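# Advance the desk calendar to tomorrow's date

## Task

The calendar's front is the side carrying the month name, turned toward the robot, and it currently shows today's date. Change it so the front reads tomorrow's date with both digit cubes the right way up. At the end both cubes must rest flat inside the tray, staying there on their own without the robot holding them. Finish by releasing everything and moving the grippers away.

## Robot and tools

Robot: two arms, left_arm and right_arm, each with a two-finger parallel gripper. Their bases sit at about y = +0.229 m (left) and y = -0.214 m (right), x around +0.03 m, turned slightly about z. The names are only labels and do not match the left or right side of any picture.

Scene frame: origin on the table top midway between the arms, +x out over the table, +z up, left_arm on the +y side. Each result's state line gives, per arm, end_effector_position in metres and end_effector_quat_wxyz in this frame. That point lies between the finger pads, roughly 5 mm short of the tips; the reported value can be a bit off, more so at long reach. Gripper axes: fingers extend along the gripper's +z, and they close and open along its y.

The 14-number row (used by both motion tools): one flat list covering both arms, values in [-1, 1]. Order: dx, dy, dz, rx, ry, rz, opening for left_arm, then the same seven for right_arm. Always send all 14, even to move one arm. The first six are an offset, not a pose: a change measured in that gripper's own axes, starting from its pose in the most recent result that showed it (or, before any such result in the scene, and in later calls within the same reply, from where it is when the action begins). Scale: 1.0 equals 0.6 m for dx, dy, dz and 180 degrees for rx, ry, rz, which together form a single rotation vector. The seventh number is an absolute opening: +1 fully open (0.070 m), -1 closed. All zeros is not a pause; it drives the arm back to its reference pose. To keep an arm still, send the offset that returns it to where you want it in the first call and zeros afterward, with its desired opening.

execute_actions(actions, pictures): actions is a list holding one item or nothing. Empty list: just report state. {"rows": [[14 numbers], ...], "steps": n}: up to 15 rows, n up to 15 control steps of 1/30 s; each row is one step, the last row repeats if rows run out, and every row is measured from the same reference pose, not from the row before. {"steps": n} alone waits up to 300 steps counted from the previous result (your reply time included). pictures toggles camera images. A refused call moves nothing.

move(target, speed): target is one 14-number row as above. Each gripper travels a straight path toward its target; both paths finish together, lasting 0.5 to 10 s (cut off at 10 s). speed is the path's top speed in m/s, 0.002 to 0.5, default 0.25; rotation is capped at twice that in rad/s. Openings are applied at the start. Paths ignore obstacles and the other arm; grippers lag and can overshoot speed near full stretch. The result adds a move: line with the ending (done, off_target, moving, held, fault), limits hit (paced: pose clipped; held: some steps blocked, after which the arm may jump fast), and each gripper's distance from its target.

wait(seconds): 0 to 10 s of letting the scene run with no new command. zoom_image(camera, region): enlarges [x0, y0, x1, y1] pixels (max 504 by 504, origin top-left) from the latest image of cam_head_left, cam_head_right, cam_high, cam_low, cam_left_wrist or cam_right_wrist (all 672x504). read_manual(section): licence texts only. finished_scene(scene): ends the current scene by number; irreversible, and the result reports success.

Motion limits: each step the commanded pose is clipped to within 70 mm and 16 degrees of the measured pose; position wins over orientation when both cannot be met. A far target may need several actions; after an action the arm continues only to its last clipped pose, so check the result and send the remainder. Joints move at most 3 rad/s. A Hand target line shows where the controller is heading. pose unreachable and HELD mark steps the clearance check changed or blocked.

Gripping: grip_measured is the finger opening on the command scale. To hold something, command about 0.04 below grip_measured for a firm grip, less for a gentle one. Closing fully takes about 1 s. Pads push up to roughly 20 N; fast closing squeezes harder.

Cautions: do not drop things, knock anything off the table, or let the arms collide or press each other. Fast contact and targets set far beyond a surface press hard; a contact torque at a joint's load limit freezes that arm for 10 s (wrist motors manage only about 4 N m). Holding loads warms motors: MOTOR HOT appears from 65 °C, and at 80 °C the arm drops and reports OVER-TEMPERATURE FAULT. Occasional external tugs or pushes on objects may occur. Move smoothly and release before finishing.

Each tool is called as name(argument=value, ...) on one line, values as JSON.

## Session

execute_actions(actions=[])

Scene clock: 0.00 s of 7600.00 s.
left_arm: end_effector_position=(+0.0959, +0.4735, +0.2632) grip_measured=+1.00 end_effector_quat_wxyz=(-0.382, +0.901, -0.197, +0.062) | right_arm: end_effector_position=(+0.1602, -0.4560, +0.3405) grip_measured=+1.00 end_effector_quat_wxyz=(+0.652, +0.696, +0.236, +0.189)
Joint positions: left_arm=[ 1.633  0.887 -0.922 -0.255  0.936 -1.158  0.07 ] | right_arm=[-1.381  0.705 -0.62   1.42   0.576  0.083  0.07 ]
Motor temperatures (°C, as the motors report them): left_arm=[26 27 22 24 28 27] | right_arm=[24 26 23 27 26 24]
Hand target (left_arm): +0.096, +0.473, +0.263; -0.382, +0.901, -0.197, +0.062
Hand target (right_arm): +0.160, -0.456, +0.340; +0.652, +0.696, +0.236, +0.189
camera_calibration (this result's frames):
cam_left_wrist: T_world_to_cam=[[0.308435, 0.622711, 0.719096, -0.514539], [0.597892, -0.714872, 0.362605, 0.184546], [0.73986, 0.318102, -0.592805, 0.0534475], [0, 0, 0, 1]] pos_world=[0.00881943, 0.435334, 0.33477]
cam_right_wrist: T_world_to_cam=[[-0.0726523, 0.0609865, -0.995491, 0.375553], [0.327908, 0.944101, 0.033907, 0.364018], [0.941912, -0.323966, -0.0885891, -0.145585], [0, 0, 0, 1]] pos_world=[0.045048, -0.413738, 0.34862]

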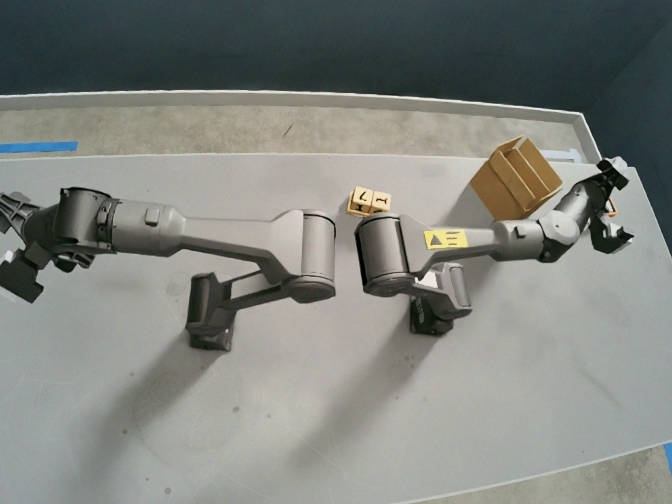

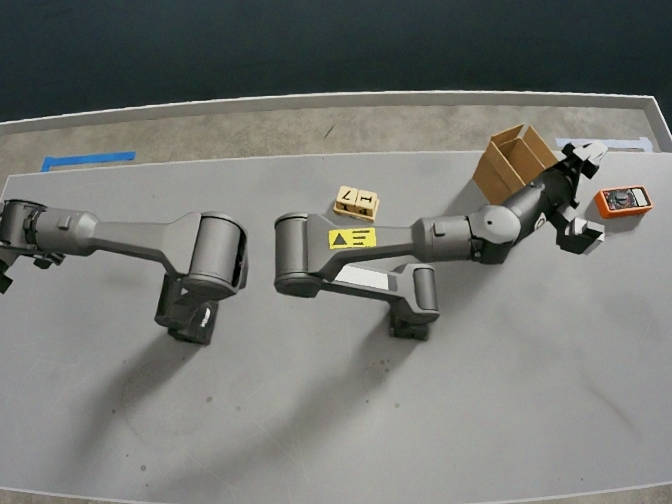

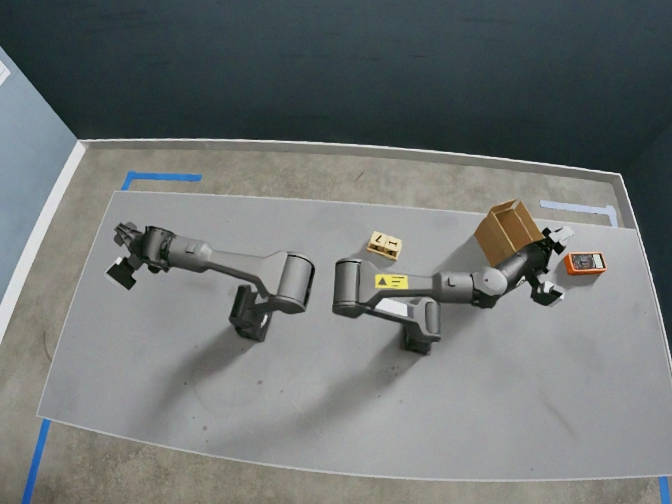

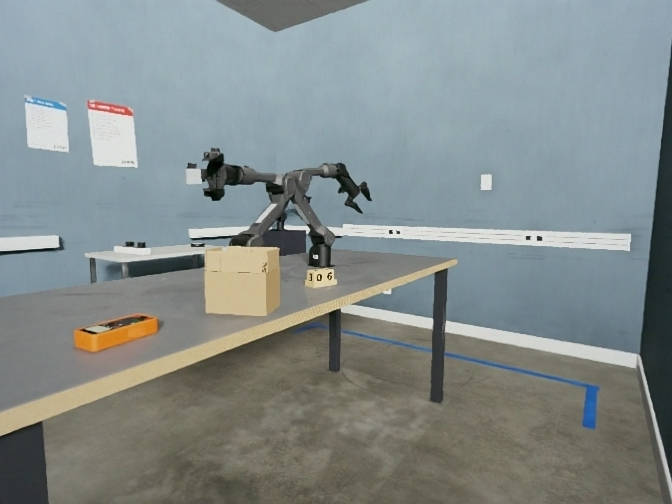

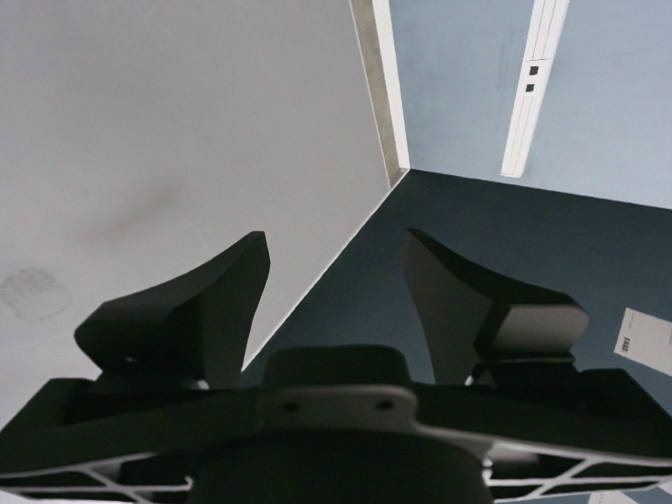

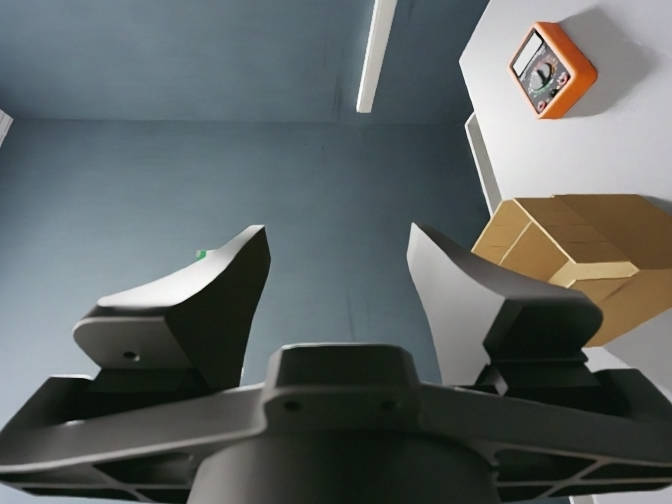

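zoom_image(camera="cam_head_right", region=[320, 175, 400, 235])

zoom_image(camera="cam_low", region=[290, 255, 350, 300])

Region (320, 175, 400, 235) of cam_head_right's 672x504 image, scaled by 6.300, with more detail than that image has; it fills the top 378 rows of this view, and the rest is white.

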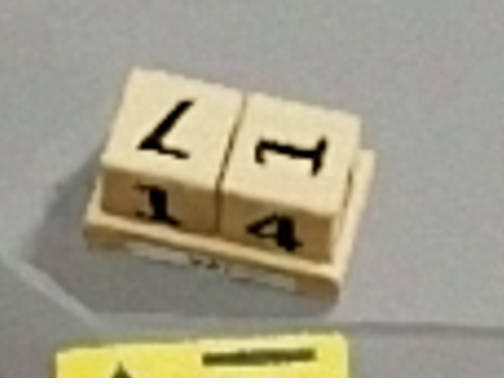

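Region (290, 255, 350, 300) of cam_low's 672x504 image, scaled by 8.400, with more detail than that image has; it fills the top 378 rows of this view, and the rest is white.

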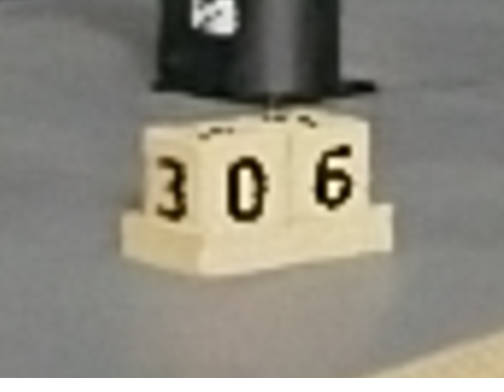

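move(target=[-0.1,-0.158,0.166,0,0,0,1,0.337,-0.057,-0.066,0.023,0.32,-0.533,1], speed=0.35)

Scene clock: 8.23 s of 7600.00 s.
left_arm: end_effector_position=(+0.0963, +0.6241, +0.2645) grip_measured=+1.00 end_effector_quat_wxyz=(-0.382, +0.901, -0.197, +0.062) | right_arm: end_effector_position=(+0.3019, -0.3040, +0.3011) grip_measured=+1.00 end_effector_quat_wxyz=(+0.382, +0.161, +0.908, -0.063)
Joint positions: left_arm=[ 1.685  1.422 -1.295 -0.342  0.795 -1.03   0.07 ] | right_arm=[-0.144  1.023 -1.139 -0.039  0.979  0.065  0.07 ]
Motor temperatures (°C, as the motors report them): left_arm=[26 27 23 24 28 27] | right_arm=[24 26 23 27 26 24]
Hand target (left_arm): +0.096, +0.624, +0.265; -0.382, +0.901, -0.197, +0.063
Hand target (right_arm): +0.302, -0.304, +0.301; +0.382, +0.161, +0.908, -0.064
Off the commanded pose (left_arm): 0.001 m, 0 deg.
Off the commanded pose (right_arm): 0.003 m, 1 deg.
After step 90, 2.00 s passed at rest.
move: done
camera_calibration (this result's frames):
cam_left_wrist: T_world_to_cam=[[0.30735, 0.622225, 0.71998, -0.609229], [0.597856, -0.714898, 0.362615, 0.29151], [0.740341, 0.318995, -0.591725, 0.00516265], [0, 0, 0, 1]] pos_world=[0.00914321, 0.58583, 0.335981]
cam_right_wrist: T_world_to_cam=[[-0.361932, -0.932108, -0.0134322, -0.172871], [-0.91811, 0.358919, -0.168079, 0.43444], [0.161489, -0.0485009, -0.985682, 0.356227], [0, 0, 0, 1]] pos_world=[0.278769, -0.299786, 0.421825]

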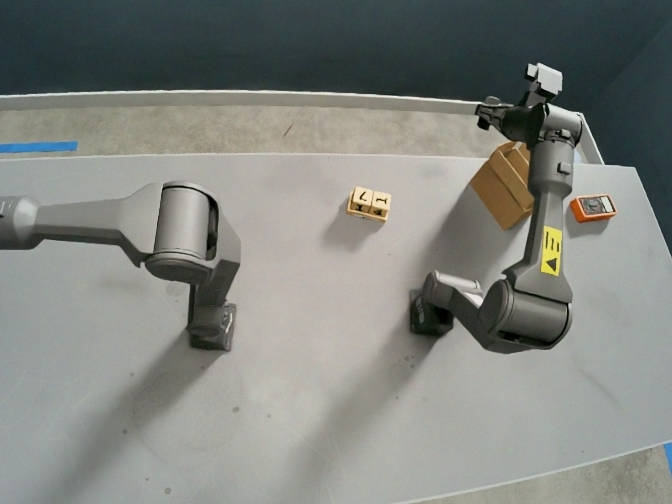

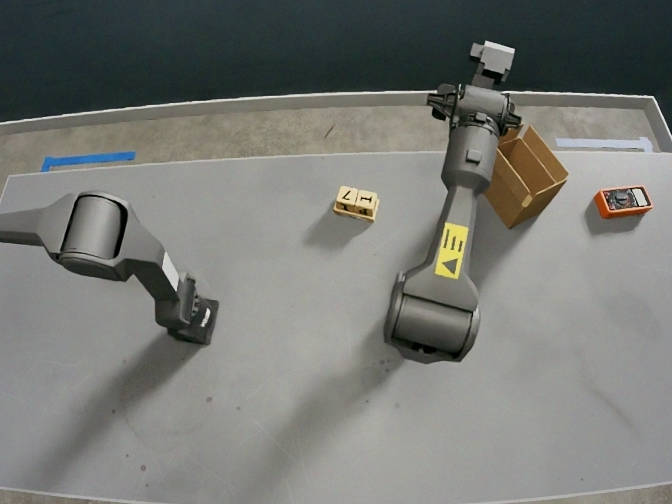

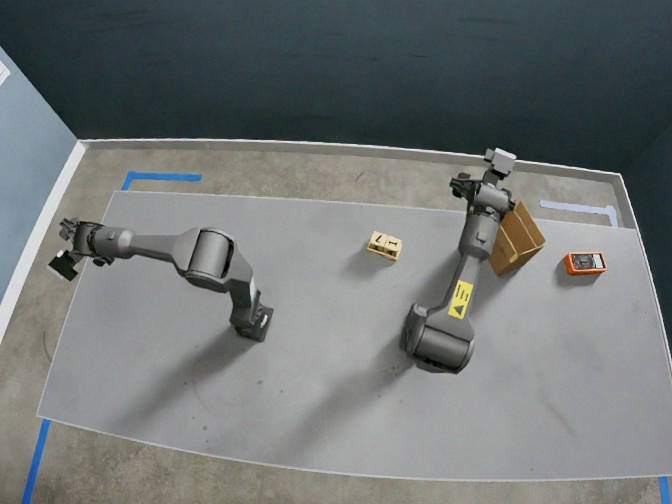

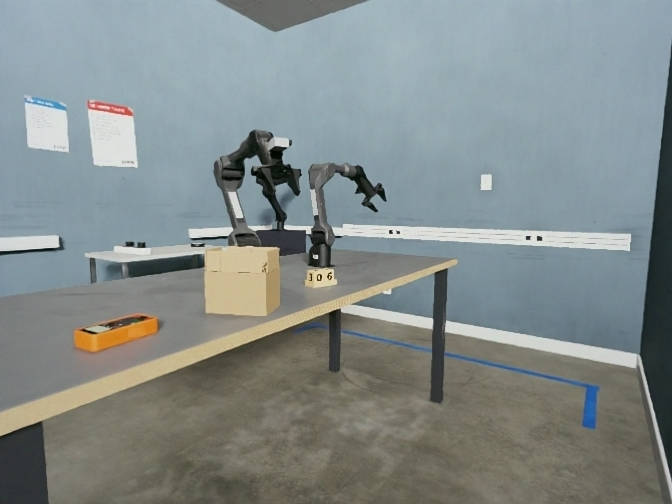

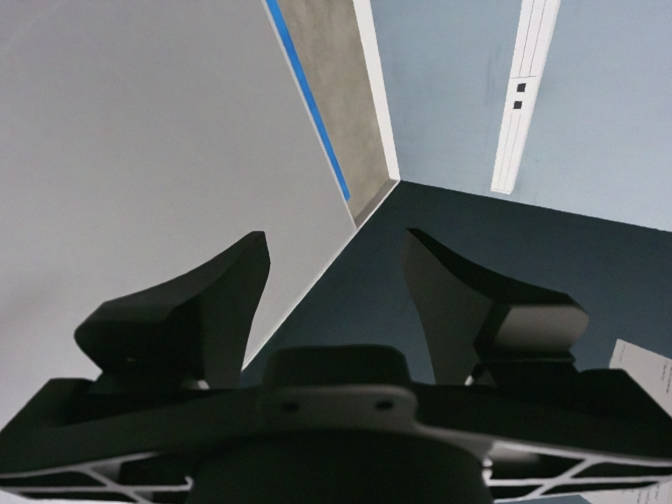

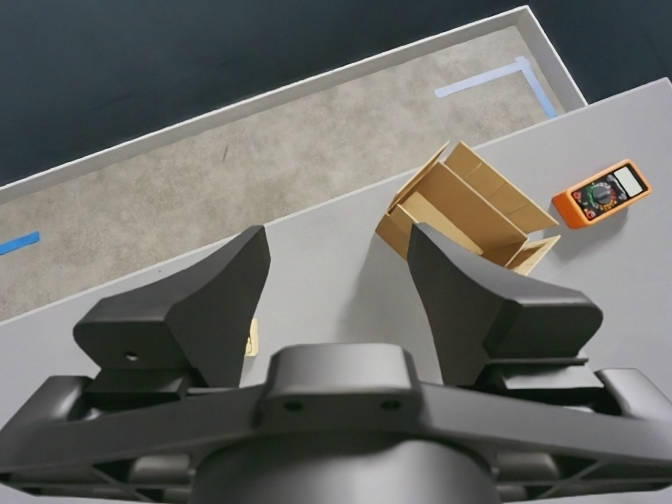

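move(target=[0,0,0,0,0,0,1,0.353,0.264,0.146,-0.285,0.111,-0.449,1], speed=0.3)

Scene clock: 13.63 s of 7600.00 s.
left_arm: end_effector_position=(+0.0963, +0.6241, +0.2645) grip_measured=+1.00 end_effector_quat_wxyz=(-0.382, +0.901, -0.197, +0.062) | right_arm: end_effector_position=(+0.2728, -0.1238, +0.0866) grip_measured=+1.00 end_effector_quat_wxyz=(+0.132, -0.599, +0.783, +0.105)
Joint positions: left_arm=[ 1.685  1.422 -1.295 -0.342  0.795 -1.03   0.07 ] | right_arm=[ 0.233  1.433 -0.796  0.399  0.947 -1.446  0.07 ]
Motor temperatures (°C, as the motors report them): left_arm=[26 27 23 24 28 27] | right_arm=[24 26 23 27 26 24]
Hand target (left_arm): +0.096, +0.624, +0.265; -0.382, +0.901, -0.197, +0.062
Hand target (right_arm): +0.273, -0.124, +0.087; +0.133, -0.599, +0.783, +0.105
Off the commanded pose (left_arm): 0.000 m, 0 deg.
Off the commanded pose (right_arm): 0.004 m, 1 deg.
move: off_target (right_arm)
camera_calibration (this result's frames):
cam_left_wrist: T_world_to_cam=[[0.30735, 0.622228, 0.719978, -0.609228], [0.597856, -0.714896, 0.362618, 0.291509], [0.740341, 0.318992, -0.591726, 0.00516389], [0, 0, 0, 1]] pos_world=[0.00914324, 0.58583, 0.33598]
cam_right_wrist: T_world_to_cam=[[0.95939, -0.28208, -0.00129078, -0.29935], [-0.270177, -0.920202, 0.283253, -0.0672044], [-0.081088, -0.271402, -0.959044, 0.194473], [0, 0, 0, 1]] pos_world=[0.284805, -0.093502, 0.205158]

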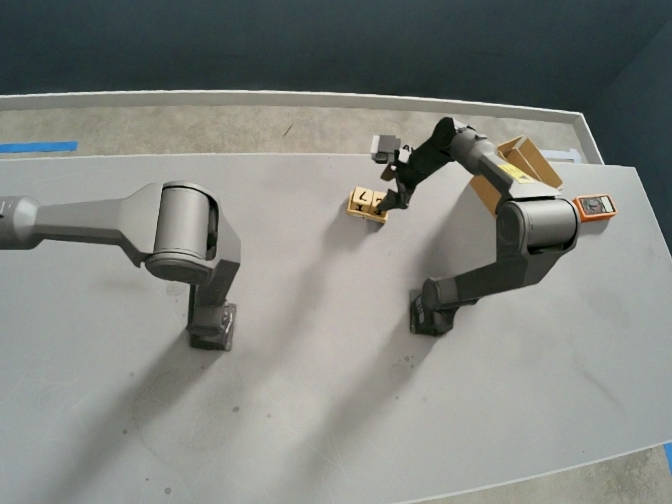

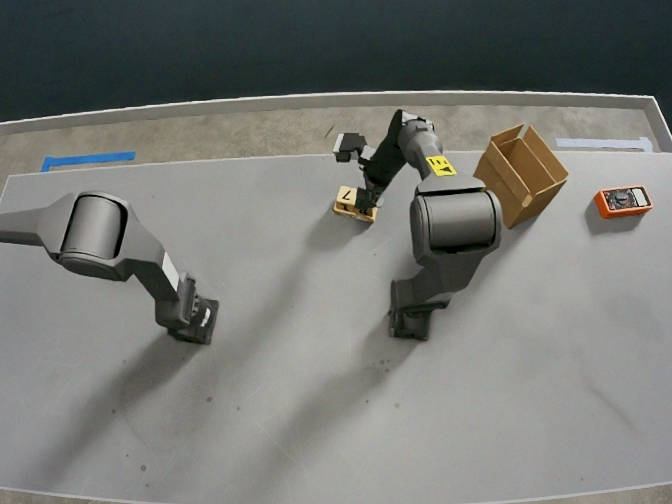

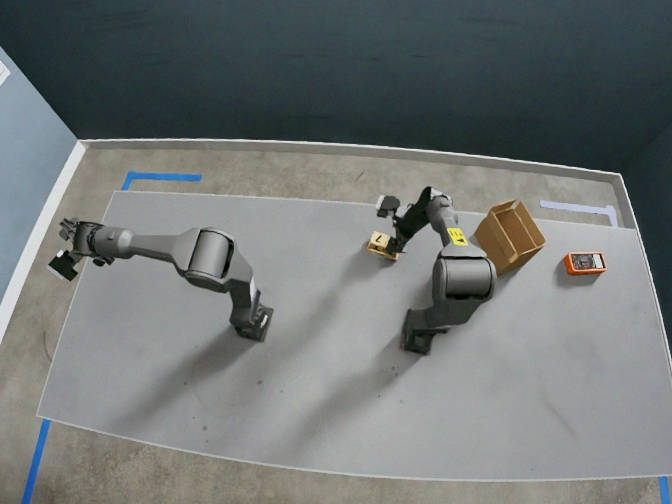

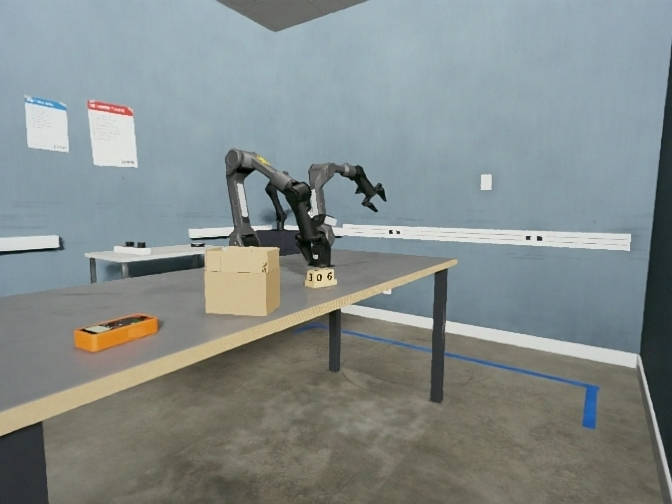

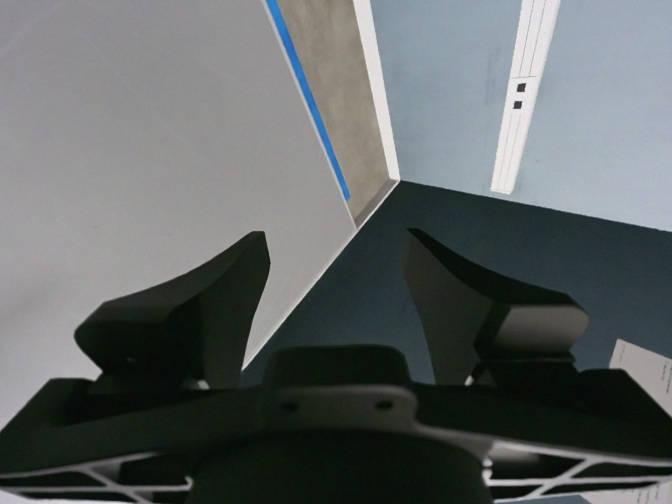

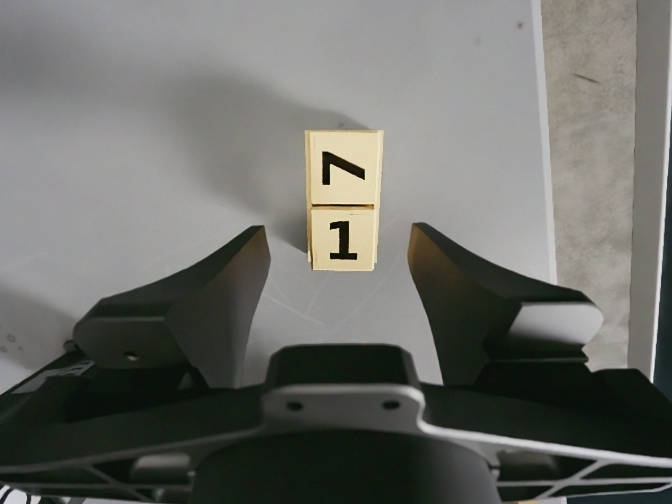

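move(target=[0,0,0,0,0,0,1,0.042,-0.005,0.079,0,0,0.005,1], speed=0.1)

move(target=[0,0,0,0,0,0,1,0,0,0,0,0,0,0.05])

Scene clock: 16.93 s of 7600.00 s.
left_arm: end_effector_position=(+0.0963, +0.6241, +0.2645) grip_measured=+1.00 end_effector_quat_wxyz=(-0.382, +0.901, -0.197, +0.062) | right_arm: end_effector_position=(+0.2725, -0.1326, +0.0323) grip_measured=+1.00 end_effector_quat_wxyz=(+0.130, -0.593, +0.788, +0.107)
Joint positions: left_arm=[ 1.685  1.422 -1.295 -0.342  0.795 -1.03   0.07 ] | right_arm=[ 0.196  1.554 -0.668  0.493  0.736 -1.607  0.07 ]
Motor temperatures (°C, as the motors report them): left_arm=[26 27 23 24 28 27] | right_arm=[24 26 23 27 26 25]
Hand target (left_arm): +0.096, +0.624, +0.265; -0.382, +0.901, -0.197, +0.062
Hand target (right_arm): +0.273, -0.133, +0.033; +0.131, -0.593, +0.787, +0.106
Off the commanded pose (left_arm): 0.000 m, 0 deg.
Off the commanded pose (right_arm): 0.001 m, 0 deg.
move: done
camera_calibration (this result's frames):
cam_left_wrist: T_world_to_cam=[[0.30735, 0.622224, 0.719982, -0.609229], [0.597856, -0.714898, 0.362614, 0.291512], [0.74034, 0.318996, -0.591724, 0.00516147], [0, 0, 0, 1]] pos_world=[0.00914314, 0.585831, 0.335982]
cam_right_wrist: T_world_to_cam=[[0.954989, -0.296502, -0.00903845, -0.302044], [-0.281673, -0.915941, 0.285854, -0.0563494], [-0.0930349, -0.270441, -0.958231, 0.143354], [0, 0, 0, 1]] pos_world=[0.285913, -0.102401, 0.150744]

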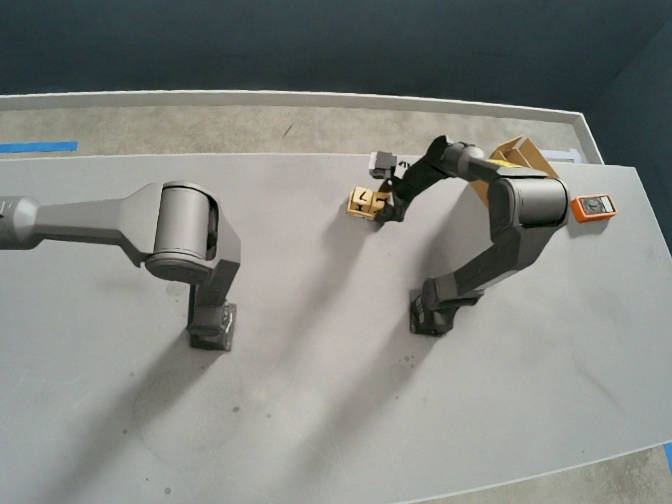

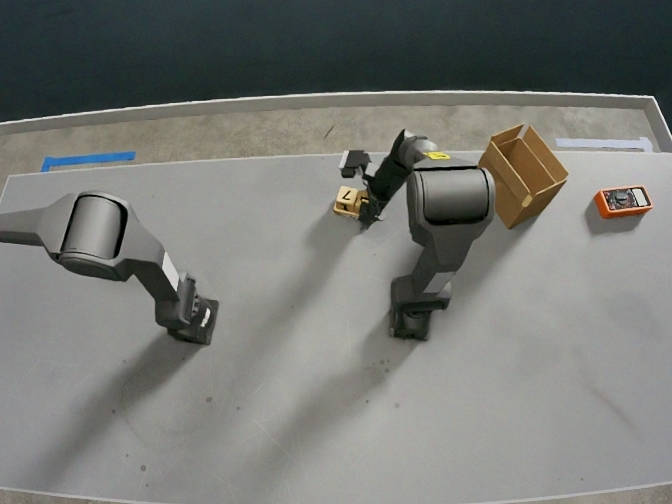

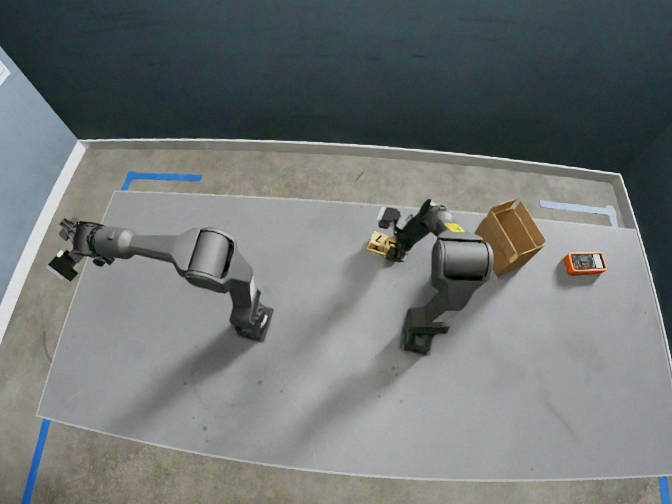

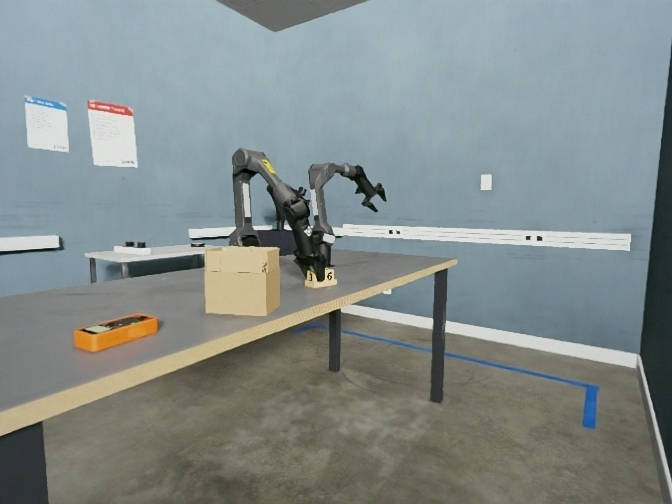

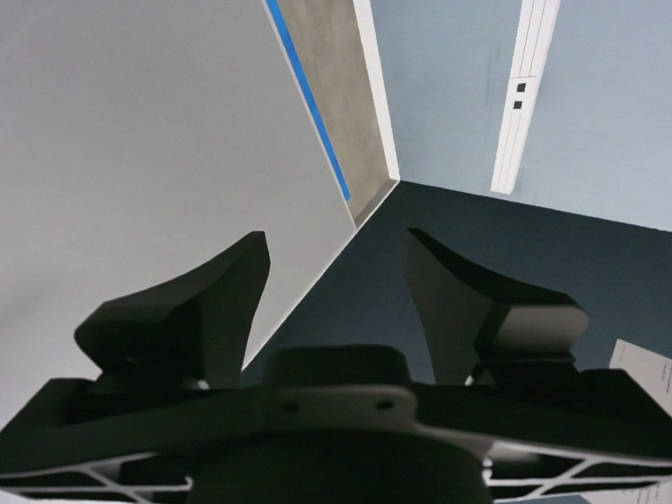

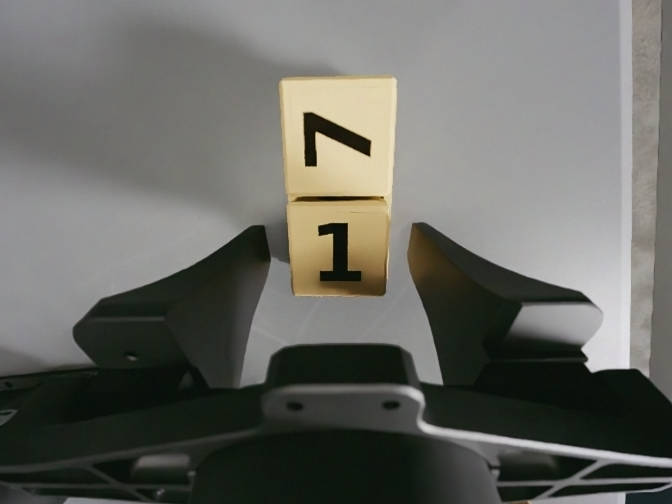

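Scene clock: 17.60 s of 7600.00 s.
left_arm: end_effector_position=(+0.0963, +0.6241, +0.2645) grip_measured=+1.00 end_effector_quat_wxyz=(-0.382, +0.901, -0.197, +0.062) | right_arm: end_effector_position=(+0.2724, -0.1326, +0.0323) grip_measured=+0.16 end_effector_quat_wxyz=(+0.130, -0.593, +0.788, +0.107)
Joint positions: left_arm=[ 1.685  1.422 -1.295 -0.342  0.795 -1.03   0.07 ] | right_arm=[ 0.196  1.555 -0.668  0.493  0.736 -1.607  0.041]
Motor temperatures (°C, as the motors report them): left_arm=[26 27 23 24 28 27] | right_arm=[24 26 23 27 26 25]
Hand target (left_arm): +0.096, +0.624, +0.265; -0.382, +0.901, -0.197, +0.062
Hand target (right_arm): +0.272, -0.133, +0.032; +0.130, -0.593, +0.788, +0.107
Off the commanded pose (left_arm): 0.000 m, 0 deg.
Off the commanded pose (right_arm): 0.000 m, 0 deg.
move: done
camera_calibration (this result's frames):
cam_left_wrist: T_world_to_cam=[[0.30735, 0.622224, 0.719982, -0.609229], [0.597856, -0.714898, 0.362614, 0.291511], [0.74034, 0.318996, -0.591724, 0.00516154], [0, 0, 0, 1]] pos_world=[0.00914318, 0.585831, 0.335982]
cam_right_wrist: T_world_to_cam=[[0.954964, -0.296578, -0.00928673, -0.302014], [-0.281674, -0.915925, 0.285903, -0.0563532], [-0.0932984, -0.270411, -0.958214, 0.143388], [0, 0, 0, 1]] pos_world=[0.285917, -0.102412, 0.150703]

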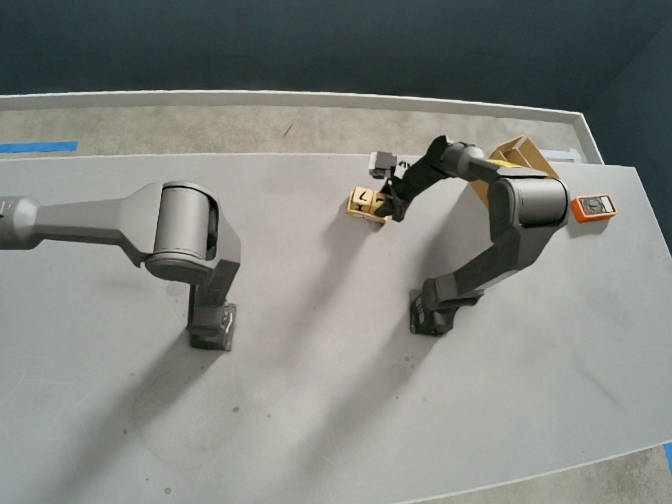

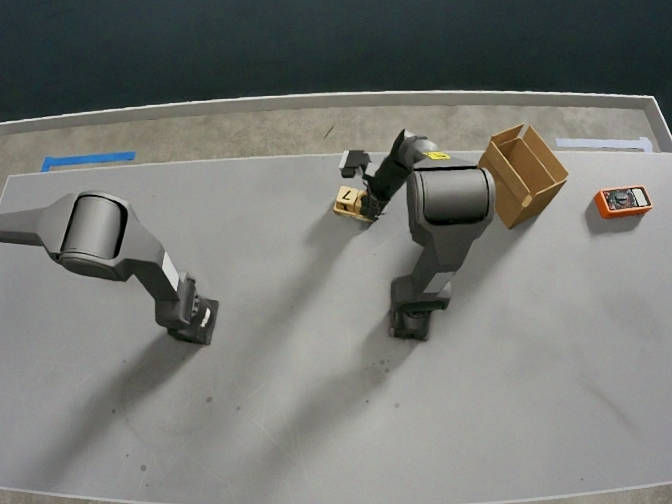

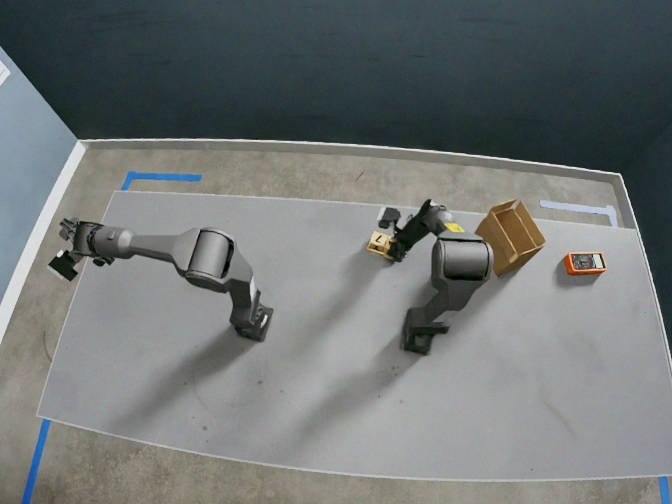

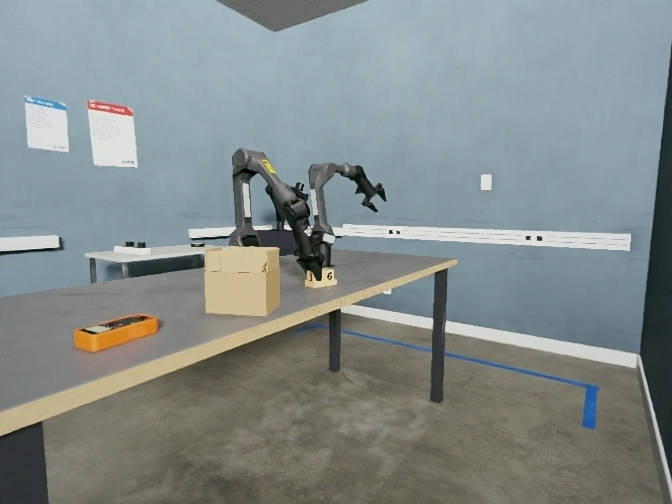

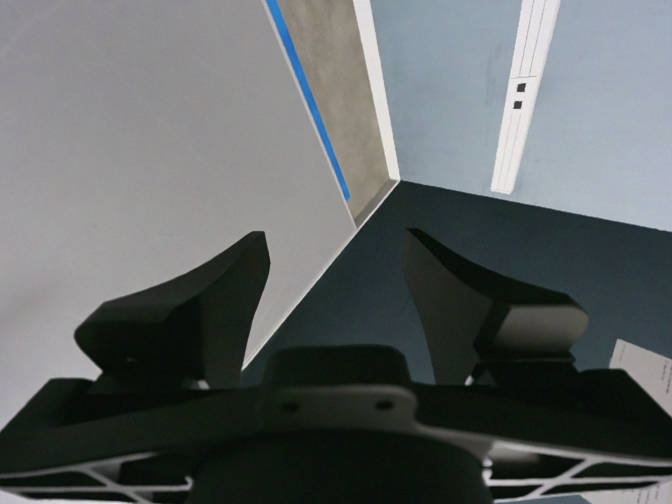

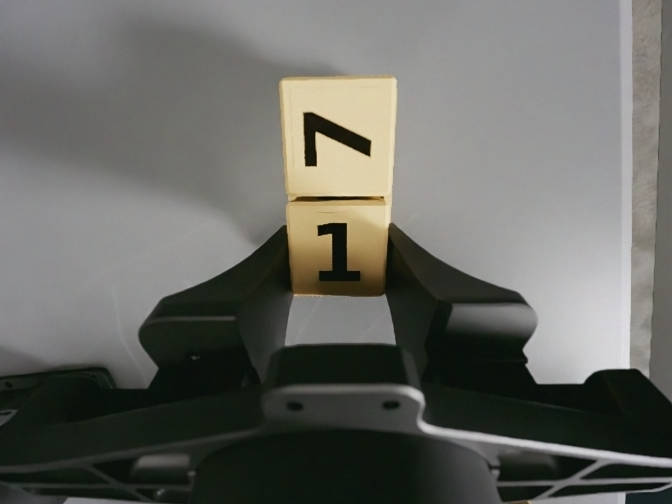

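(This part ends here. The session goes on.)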